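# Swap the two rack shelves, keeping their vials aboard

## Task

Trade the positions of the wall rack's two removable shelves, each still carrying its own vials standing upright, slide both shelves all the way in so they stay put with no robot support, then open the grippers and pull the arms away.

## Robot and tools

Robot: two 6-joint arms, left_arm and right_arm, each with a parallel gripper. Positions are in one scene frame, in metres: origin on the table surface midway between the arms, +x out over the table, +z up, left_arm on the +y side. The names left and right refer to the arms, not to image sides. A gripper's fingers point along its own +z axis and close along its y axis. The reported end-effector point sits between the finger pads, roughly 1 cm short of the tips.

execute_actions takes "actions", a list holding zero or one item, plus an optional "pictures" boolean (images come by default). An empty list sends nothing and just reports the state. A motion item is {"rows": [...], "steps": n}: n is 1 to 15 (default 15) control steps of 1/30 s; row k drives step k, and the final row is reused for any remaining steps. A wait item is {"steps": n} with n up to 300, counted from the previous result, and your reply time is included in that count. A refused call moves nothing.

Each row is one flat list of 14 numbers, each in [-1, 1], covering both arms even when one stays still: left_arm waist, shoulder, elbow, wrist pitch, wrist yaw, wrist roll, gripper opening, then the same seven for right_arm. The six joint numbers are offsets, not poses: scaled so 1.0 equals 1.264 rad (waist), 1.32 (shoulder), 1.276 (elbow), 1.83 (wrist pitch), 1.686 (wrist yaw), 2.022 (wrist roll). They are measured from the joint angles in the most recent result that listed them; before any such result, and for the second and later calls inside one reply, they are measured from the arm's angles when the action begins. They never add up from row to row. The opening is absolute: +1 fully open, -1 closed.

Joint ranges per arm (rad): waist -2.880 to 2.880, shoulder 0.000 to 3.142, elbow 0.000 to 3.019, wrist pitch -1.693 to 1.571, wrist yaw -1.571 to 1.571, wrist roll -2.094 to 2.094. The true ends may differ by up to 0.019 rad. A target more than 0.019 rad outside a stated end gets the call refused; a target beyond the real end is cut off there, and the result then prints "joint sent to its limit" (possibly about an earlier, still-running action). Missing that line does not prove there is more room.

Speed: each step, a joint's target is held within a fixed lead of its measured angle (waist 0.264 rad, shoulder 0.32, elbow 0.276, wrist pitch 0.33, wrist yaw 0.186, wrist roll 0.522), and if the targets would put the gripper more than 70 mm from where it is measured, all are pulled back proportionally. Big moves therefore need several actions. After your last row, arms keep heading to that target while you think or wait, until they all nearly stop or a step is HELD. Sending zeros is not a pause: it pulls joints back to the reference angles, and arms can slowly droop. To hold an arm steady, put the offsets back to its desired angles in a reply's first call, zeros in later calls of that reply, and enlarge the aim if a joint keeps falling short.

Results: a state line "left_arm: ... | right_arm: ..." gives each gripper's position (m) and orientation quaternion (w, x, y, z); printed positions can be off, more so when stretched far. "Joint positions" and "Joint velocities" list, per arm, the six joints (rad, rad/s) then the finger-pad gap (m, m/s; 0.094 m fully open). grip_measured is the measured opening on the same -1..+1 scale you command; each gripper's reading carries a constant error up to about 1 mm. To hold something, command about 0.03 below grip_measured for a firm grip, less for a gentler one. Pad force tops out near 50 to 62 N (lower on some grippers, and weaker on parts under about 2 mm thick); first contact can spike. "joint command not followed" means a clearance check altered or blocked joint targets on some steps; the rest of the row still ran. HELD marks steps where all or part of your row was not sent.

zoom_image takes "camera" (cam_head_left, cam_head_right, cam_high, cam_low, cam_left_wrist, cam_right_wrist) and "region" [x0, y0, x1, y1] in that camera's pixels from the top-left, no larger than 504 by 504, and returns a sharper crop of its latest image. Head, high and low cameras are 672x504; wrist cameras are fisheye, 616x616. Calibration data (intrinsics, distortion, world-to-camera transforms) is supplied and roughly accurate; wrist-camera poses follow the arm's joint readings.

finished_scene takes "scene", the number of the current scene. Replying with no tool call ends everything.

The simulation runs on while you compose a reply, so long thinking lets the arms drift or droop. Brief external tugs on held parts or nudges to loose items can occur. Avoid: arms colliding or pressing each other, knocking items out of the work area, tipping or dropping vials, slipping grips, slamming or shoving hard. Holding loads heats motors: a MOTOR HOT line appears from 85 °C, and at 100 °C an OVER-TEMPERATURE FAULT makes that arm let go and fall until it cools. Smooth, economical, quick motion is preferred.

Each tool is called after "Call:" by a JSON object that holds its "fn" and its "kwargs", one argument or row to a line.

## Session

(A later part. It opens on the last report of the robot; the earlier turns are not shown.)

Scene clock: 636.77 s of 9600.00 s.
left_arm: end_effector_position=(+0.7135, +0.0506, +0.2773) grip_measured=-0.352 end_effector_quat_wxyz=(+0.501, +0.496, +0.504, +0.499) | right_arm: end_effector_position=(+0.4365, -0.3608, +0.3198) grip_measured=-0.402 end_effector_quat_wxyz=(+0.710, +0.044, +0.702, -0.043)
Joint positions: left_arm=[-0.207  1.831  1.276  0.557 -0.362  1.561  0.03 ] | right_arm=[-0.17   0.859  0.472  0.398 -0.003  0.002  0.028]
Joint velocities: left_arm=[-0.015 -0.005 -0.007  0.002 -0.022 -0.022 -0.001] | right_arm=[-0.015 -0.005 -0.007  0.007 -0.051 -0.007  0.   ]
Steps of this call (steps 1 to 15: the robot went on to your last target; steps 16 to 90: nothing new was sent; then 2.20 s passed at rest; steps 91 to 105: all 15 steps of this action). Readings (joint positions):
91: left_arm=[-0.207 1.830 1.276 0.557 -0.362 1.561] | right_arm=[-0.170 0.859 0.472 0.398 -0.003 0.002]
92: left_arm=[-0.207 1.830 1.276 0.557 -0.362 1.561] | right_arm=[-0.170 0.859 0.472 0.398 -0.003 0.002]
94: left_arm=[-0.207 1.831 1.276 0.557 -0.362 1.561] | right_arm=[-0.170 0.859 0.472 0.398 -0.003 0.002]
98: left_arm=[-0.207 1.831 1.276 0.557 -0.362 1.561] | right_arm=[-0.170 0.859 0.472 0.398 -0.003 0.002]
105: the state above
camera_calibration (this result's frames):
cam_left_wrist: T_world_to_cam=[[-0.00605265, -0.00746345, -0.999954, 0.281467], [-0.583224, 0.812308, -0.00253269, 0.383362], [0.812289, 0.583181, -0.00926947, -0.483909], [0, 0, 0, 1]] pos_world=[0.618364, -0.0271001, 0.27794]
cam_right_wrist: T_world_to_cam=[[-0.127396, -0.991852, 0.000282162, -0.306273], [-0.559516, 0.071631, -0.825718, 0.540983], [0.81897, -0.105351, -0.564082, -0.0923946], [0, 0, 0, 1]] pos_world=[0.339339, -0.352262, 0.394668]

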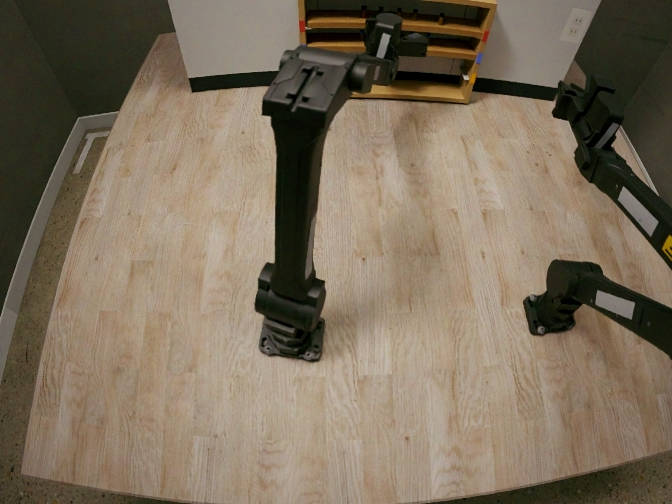

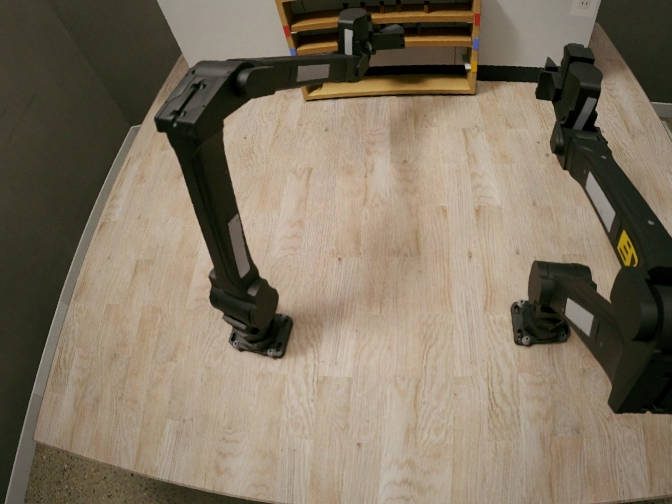

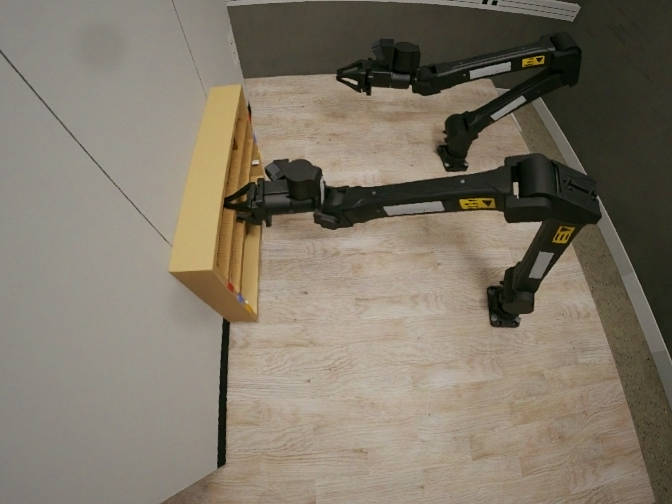

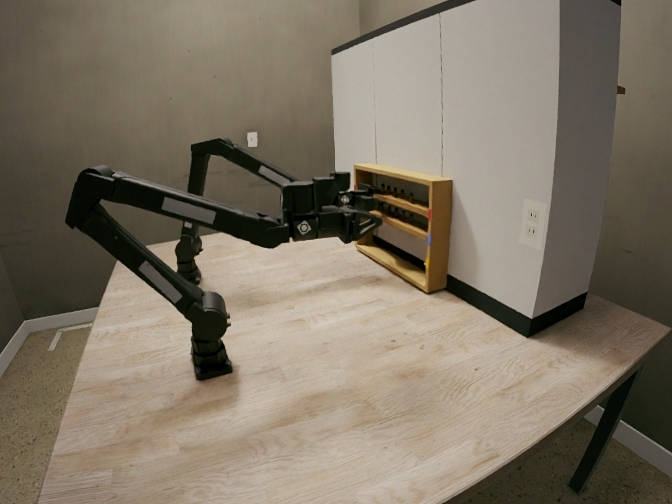

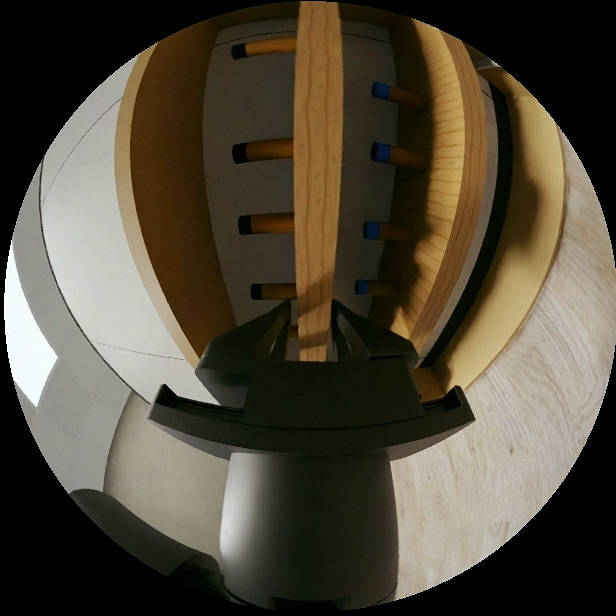

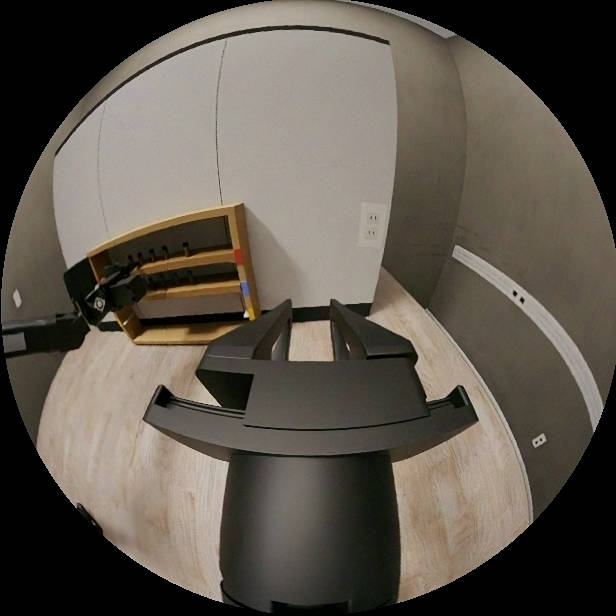

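Call:
{"fn": "execute_actions", "kwargs": {
  "actions": [
    {"rows":[[-0.006,-0.012,0.008,0.008,0,0,-0.2,0,0,0,0,0,0,-0.4],[-0.007,-0.017,0.004,0.010,-0.002,0,-0.15,0,0,0,0,0,0,-0.4],[-0.008,-0.022,-0.003,0.012,-0.003,0,-0.15,0,0,0,0,0,0,-0.4],[-0.010,-0.027,-0.011,0.014,-0.004,0,-0.15,0,0,0,0,0,0,-0.4],[-0.011,-0.032,-0.019,0.016,-0.006,0,-0.15,0,0,0,0,0,0,-0.4],[-0.013,-0.037,-0.027,0.018,-0.007,0,-0.15,0,0,0,0,0,0,-0.4],[-0.014,-0.042,-0.035,0.020,-0.008,0,-0.15,0,0,0,0,0,0,-0.4],[-0.016,-0.047,-0.043,0.022,-0.009,0,-0.15,0,0,0,0,0,0,-0.4],[-0.017,-0.052,-0.051,0.024,-0.011,0,-0.15,0,0,0,0,0,0,-0.4],[-0.019,-0.057,-0.059,0.026,-0.012,0,-0.15,0,0,0,0,0,0,-0.4],[-0.020,-0.062,-0.067,0.028,-0.013,0,-0.15,0,0,0,0,0,0,-0.4],[-0.022,-0.066,-0.075,0.030,-0.014,0,-0.15,0,0,0,0,0,0,-0.4],[-0.023,-0.070,-0.083,0.032,-0.015,0,-0.15,0,0,0,0,0,0,-0.4],[-0.024,-0.073,-0.090,0.033,-0.016,0,-0.15,0,0,0,0,0,0,-0.4],[-0.025,-0.075,-0.096,0.034,-0.017,0,-0.15,0,0,0,0,0,0,-0.4]]}
  ],
  "pictures": false
}}

Call:
{"fn": "execute_actions", "kwargs": {
  "actions": [
    {"steps":20}
  ]
}}

Scene clock: 642.53 s of 9600.00 s.
left_arm: end_effector_position=(+0.6797, +0.0539, +0.2767) grip_measured=-0.151 end_effector_quat_wxyz=(+0.500, +0.494, +0.505, +0.501) | right_arm: end_effector_position=(+0.4365, -0.3608, +0.3198) grip_measured=-0.402 end_effector_quat_wxyz=(+0.710, +0.044, +0.702, -0.043)
Joint positions: left_arm=[-0.224  1.761  1.169  0.596 -0.386  1.561  0.04 ] | right_arm=[-0.17   0.859  0.472  0.398 -0.003  0.002  0.028]
Joint velocities: left_arm=[-0.083 -0.181 -0.256  0.081 -0.037  0.037  0.   ] | right_arm=[-0.024 -0.015 -0.002 -0.022 -0.022  0.066  0.   ]
Steps of this call (steps 1 to 15: the robot went on to your last target; steps 16 to 90: nothing new was sent; then 2.27 s passed at rest; steps 91 to 105: all 15 steps of this action). Readings (joint positions):
91: left_arm=[-0.207 1.831 1.276 0.557 -0.362 1.561] | right_arm=[-0.170 0.859 0.472 0.398 -0.003 0.002]
92: left_arm=[-0.207 1.831 1.276 0.557 -0.362 1.561] | right_arm=[-0.170 0.859 0.472 0.398 -0.003 0.002]
94: left_arm=[-0.207 1.831 1.274 0.559 -0.364 1.561] | right_arm=[-0.170 0.859 0.472 0.398 -0.003 0.002]
98: left_arm=[-0.209 1.811 1.240 0.571 -0.372 1.561] | right_arm=[-0.170 0.859 0.472 0.398 -0.003 0.002]
105: the state above

Scene clock: 643.20 s of 9600.00 s.
left_arm: end_effector_position=(+0.6740, +0.0518, +0.2783) grip_measured=-0.151 end_effector_quat_wxyz=(+0.503, +0.494, +0.503, +0.500) | right_arm: end_effector_position=(+0.4365, -0.3608, +0.3198) grip_measured=-0.402 end_effector_quat_wxyz=(+0.710, +0.044, +0.702, -0.043)
Joint positions: left_arm=[-0.231  1.749  1.155  0.601 -0.387  1.561  0.04 ] | right_arm=[-0.17   0.859  0.472  0.398 -0.003  0.002  0.028]
Joint velocities: left_arm=[-0.024  0.005 -0.012 -0.007 -0.125 -0.051  0.001] | right_arm=[-0.024 -0.015  0.002 -0.007 -0.022  0.037 -0.002]
Steps of this call (steps 1 to 20: the robot went on to your last target). Readings (joint positions):
1: left_arm=[-0.227 1.756 1.162 0.598 -0.386 1.561] | right_arm=[-0.170 0.859 0.472 0.398 -0.003 0.002]
2: left_arm=[-0.228 1.752 1.157 0.599 -0.387 1.561] | right_arm=[-0.170 0.859 0.472 0.398 -0.003 0.002]
4: left_arm=[-0.230 1.749 1.155 0.600 -0.387 1.561] | right_arm=[-0.170 0.859 0.472 0.398 -0.003 0.002]
8: left_arm=[-0.231 1.749 1.155 0.601 -0.387 1.561] | right_arm=[-0.170 0.859 0.472 0.398 -0.003 0.002]
20: the state above
camera_calibration (this result's frames):
cam_left_wrist: T_world_to_cam=[[-0.00109174, -0.0094696, -0.999955, 0.278978], [-0.584129, 0.81163, -0.00704842, 0.36131], [0.81166, 0.584095, -0.00641755, -0.452883], [0, 0, 0, 1]] pos_world=[0.578943, -0.0260818, 0.278606]
cam_right_wrist: T_world_to_cam=[[-0.127396, -0.991852, 0.000282162, -0.306273], [-0.559516, 0.071631, -0.825718, 0.540983], [0.81897, -0.105351, -0.564082, -0.0923946], [0, 0, 0, 1]] pos_world=[0.339339, -0.352262, 0.394668]

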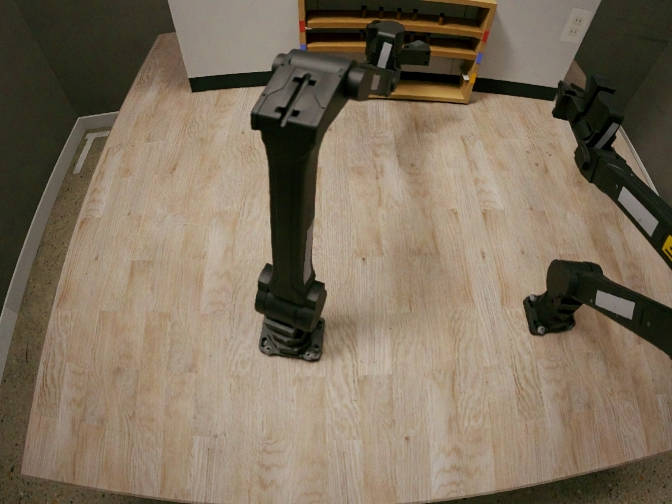

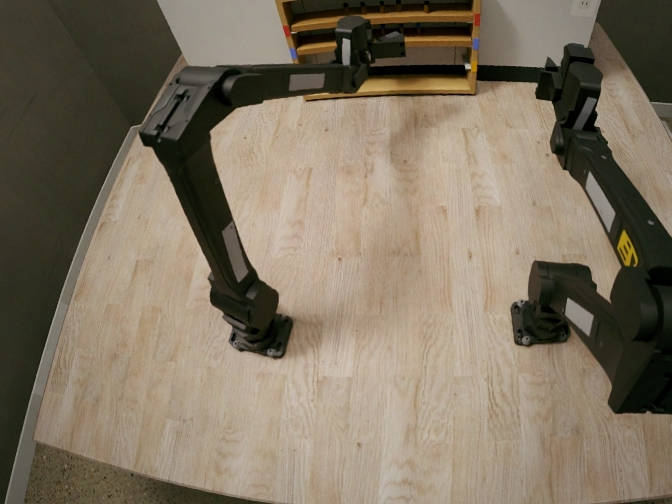

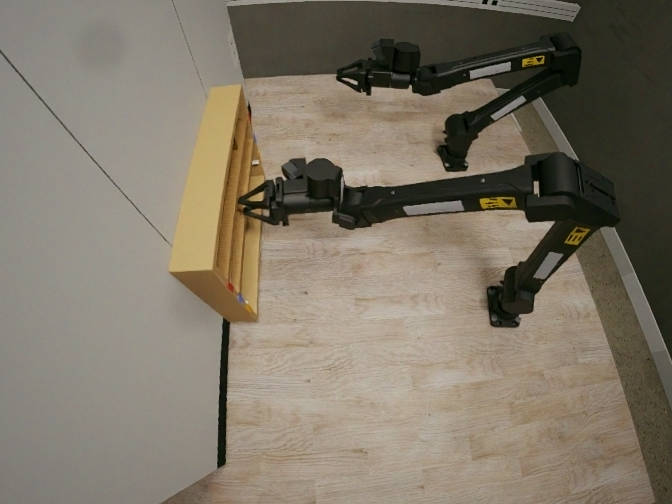

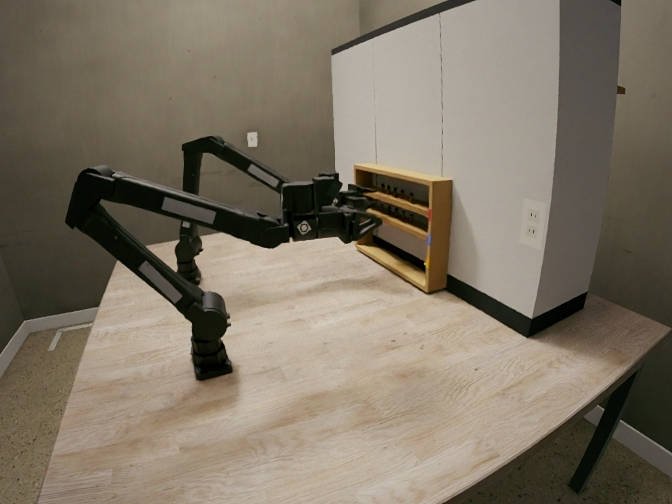

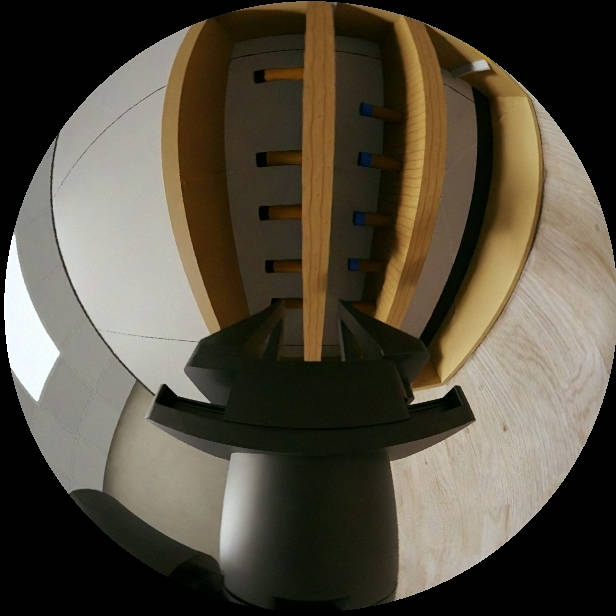

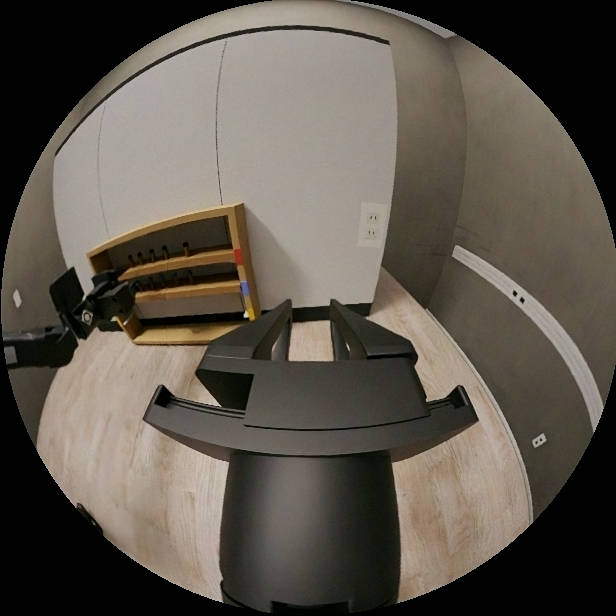

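Retract well away and inspect.

Call:
{"fn": "execute_actions", "kwargs": {
  "actions": [
    {"rows":[[0,-0.02,-0.01,0.005,0,0,-0.15,0,0,0,0,0,0,-0.4],[0,-0.04,-0.03,0.01,0,0,-0.15,0,0,0,0,0,0,-0.4],[0,-0.06,-0.055,0.015,0,0,-0.15,0,0,0,0,0,0,-0.4],[0,-0.085,-0.085,0.02,0,0,-0.15,0,0,0,0,0,0,-0.4],[0,-0.11,-0.115,0.025,0,0,-0.15,0,0,0,0,0,0,-0.4],[0,-0.14,-0.145,0.03,0,0,-0.15,0,0,0,0,0,0,-0.4],[0.02,-0.17,-0.175,0.03,0,0,-0.15,0,0,0,0,0,0,-0.4],[0.04,-0.20,-0.205,0.03,0,0,-0.15,0,0,0,0,0,0,-0.4],[0.07,-0.23,-0.235,0.03,0,0,-0.15,0,0,0,0,0,0,-0.4],[0.10,-0.26,-0.265,0.03,0,0,-0.15,0,0,0,0,0,0,-0.4],[0.13,-0.29,-0.295,0.03,0,0,-0.15,0,0,0,0,0,0,-0.4],[0.16,-0.32,-0.325,0.03,0,0,-0.15,0,0,0,0,0,0,-0.4],[0.19,-0.35,-0.35,0.03,0,0,-0.15,0,0,0,0,0,0,-0.4],[0.22,-0.38,-0.375,0.03,0,0,-0.15,0,0,0,0,0,0,-0.4],[0.25,-0.40,-0.39,0.03,0,0,-0.15,0,0,0,0,0,0,-0.4]]}
  ],
  "pictures": false
}}

Call:
{"fn": "execute_actions", "kwargs": {
  "actions": [
    {"steps":30}
  ]
}}

Call:
{"fn": "zoom_image", "kwargs": {
  "camera": "cam_high",
  "region": [170, 80, 290, 330]
}}

Call:
{"fn": "zoom_image", "kwargs": {
  "camera": "cam_low",
  "region": [340, 155, 470, 300]
}}

Scene clock: 648.33 s of 9600.00 s.
left_arm: end_effector_position=(+0.5472, +0.2047, +0.3086) grip_measured=-0.151 end_effector_quat_wxyz=(+0.466, +0.439, +0.539, +0.547) | right_arm: end_effector_position=(+0.4365, -0.3608, +0.3198) grip_measured=-0.402 end_effector_quat_wxyz=(+0.710, +0.044, +0.702, -0.043)
Joint positions: left_arm=[-0.055  1.34   0.745  0.63  -0.387  1.561  0.04 ] | right_arm=[-0.17   0.859  0.472  0.398 -0.003  0.002  0.028]
Joint velocities: left_arm=[ 1.177 -1.079 -0.716  0.027 -0.081 -0.095 -0.001] | right_arm=[-0.005  0.005 -0.022  0.002  0.095 -0.022  0.   ]
Steps of this call (steps 1 to 15: the robot went on to your last target; steps 16 to 90: nothing new was sent; then 1.63 s passed at rest; steps 91 to 105: all 15 steps of this action). Readings (joint positions):
91: left_arm=[-0.231 1.749 1.153 0.601 -0.387 1.561] | right_arm=[-0.170 0.859 0.472 0.398 -0.003 0.002]
92: left_arm=[-0.231 1.746 1.148 0.601 -0.387 1.561] | right_arm=[-0.170 0.859 0.472 0.398 -0.003 0.002]
94: left_arm=[-0.231 1.723 1.108 0.608 -0.387 1.561] | right_arm=[-0.170 0.859 0.472 0.398 -0.003 0.002]
98: left_arm=[-0.227 1.607 0.953 0.626 -0.387 1.561] | right_arm=[-0.170 0.859 0.472 0.398 -0.003 0.002]
105: the state above

Scene clock: 649.33 s of 9600.00 s.
left_arm: end_effector_position=(+0.5082, +0.2904, +0.3240) grip_measured=-0.151 end_effector_quat_wxyz=(+0.436, +0.383, +0.563, +0.589) | right_arm: end_effector_position=(+0.4365, -0.3608, +0.3198) grip_measured=-0.402 end_effector_quat_wxyz=(+0.710, +0.044, +0.702, -0.043)
Joint positions: left_arm=[ 0.094  1.219  0.656  0.643 -0.391  1.561  0.04 ] | right_arm=[-0.17   0.859  0.472  0.398 -0.003  0.002  0.028]
Joint velocities: left_arm=[ 0.005  0.005 -0.012  0.007 -0.022 -0.081  0.   ] | right_arm=[-0.015  0.005  0.007 -0.027 -0.037 -0.11  -0.   ]
Steps of this call (steps 1 to 30: the robot went on to your last target). Readings (joint positions):
1: left_arm=[-0.014 1.303 0.718 0.632 -0.387 1.561] | right_arm=[-0.170 0.859 0.472 0.398 -0.003 0.002]
2: left_arm=[0.028 1.270 0.694 0.634 -0.387 1.561] | right_arm=[-0.170 0.859 0.472 0.398 -0.003 0.002]
4: left_arm=[0.092 1.219 0.663 0.637 -0.391 1.561] | right_arm=[-0.170 0.859 0.472 0.398 -0.003 0.002]
8: left_arm=[0.106 1.202 0.656 0.643 -0.391 1.561] | right_arm=[-0.170 0.859 0.472 0.398 -0.003 0.002]
30: the state above
All arms were judged still, so your last target was given up. Only a new action makes them travel on or press farther. Fingers that are still opening or closing keep moving.
camera_calibration (this result's frames):
cam_left_wrist: T_world_to_cam=[[0.0758303, -0.0134545, -0.99703, 0.287868], [-0.811663, 0.579969, -0.0695584, 0.274295], [0.579183, 0.814527, 0.0330587, -0.418929], [0, 0, 0, 1]] pos_world=[0.443442, 0.18602, 0.319942]
cam_right_wrist: T_world_to_cam=[[-0.127396, -0.991852, 0.000282162, -0.306273], [-0.559516, 0.071631, -0.825718, 0.540983], [0.81897, -0.105351, -0.564082, -0.0923946], [0, 0, 0, 1]] pos_world=[0.339339, -0.352262, 0.394668]

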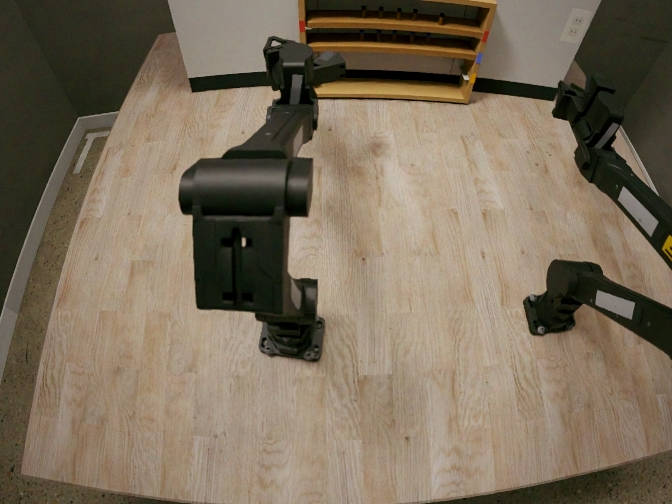

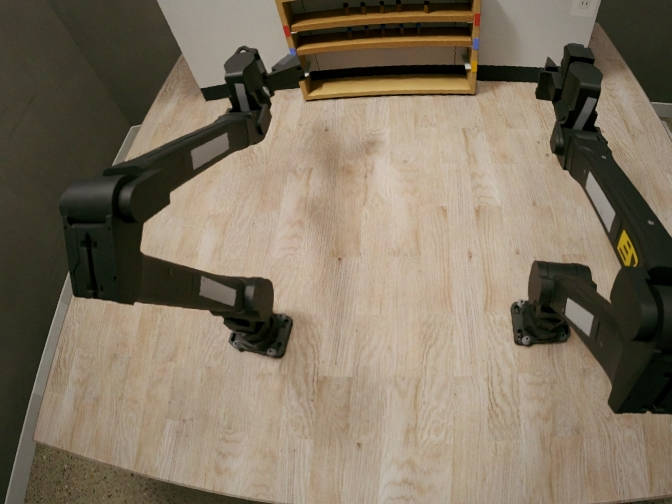

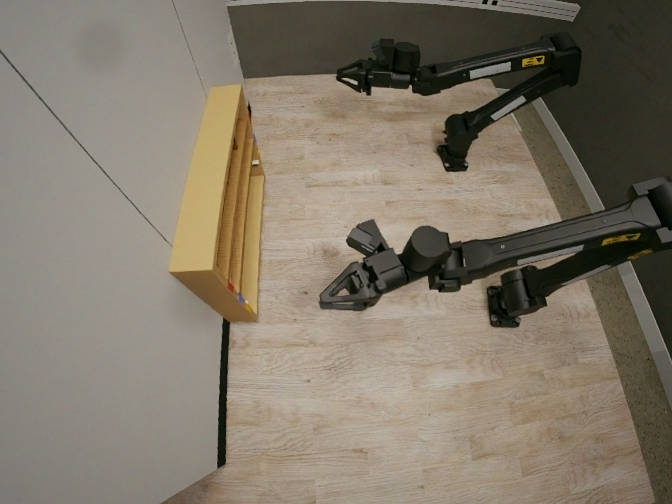

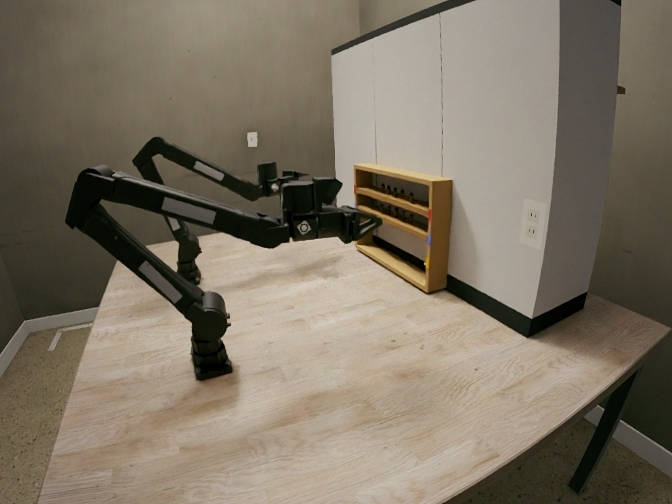

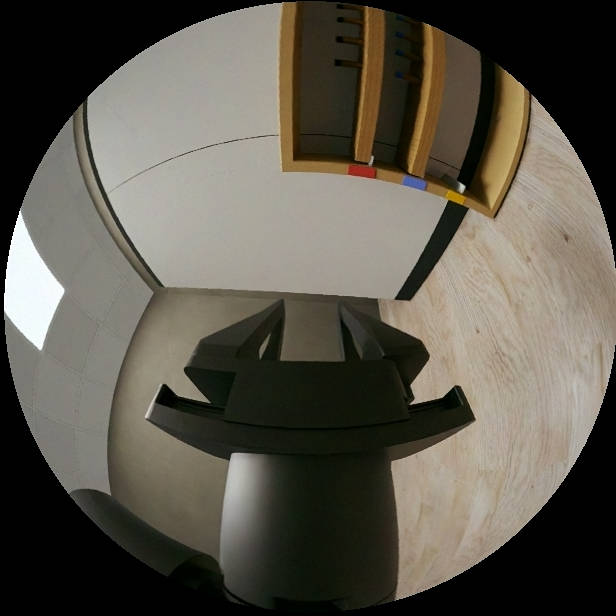

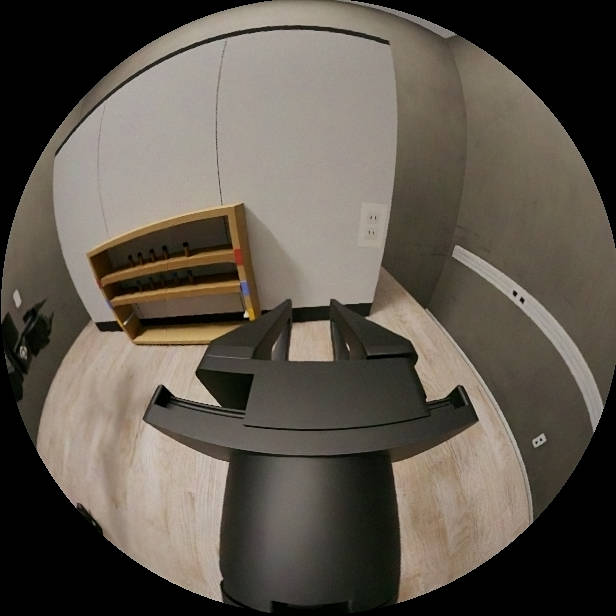

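Region (170, 80, 290, 330) of cam_high's 672x504 image, scaled by 2.016, with more detail than that image has; it fills the left 242 columns of this view, and the rest is white.

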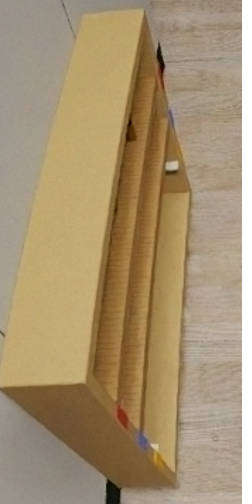

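Region (340, 155, 470, 300) of cam_low's 672x504 image, scaled by 3.476, with more detail than that image has; it fills the left 452 columns of this view, and the rest is white.

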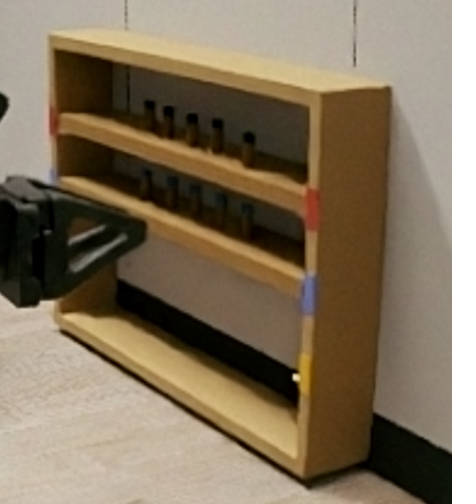

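Both look flush.

Call:
{"fn": "finished_scene", "kwargs": {
  "scene": 1
}}

The scene is finished: the task was done.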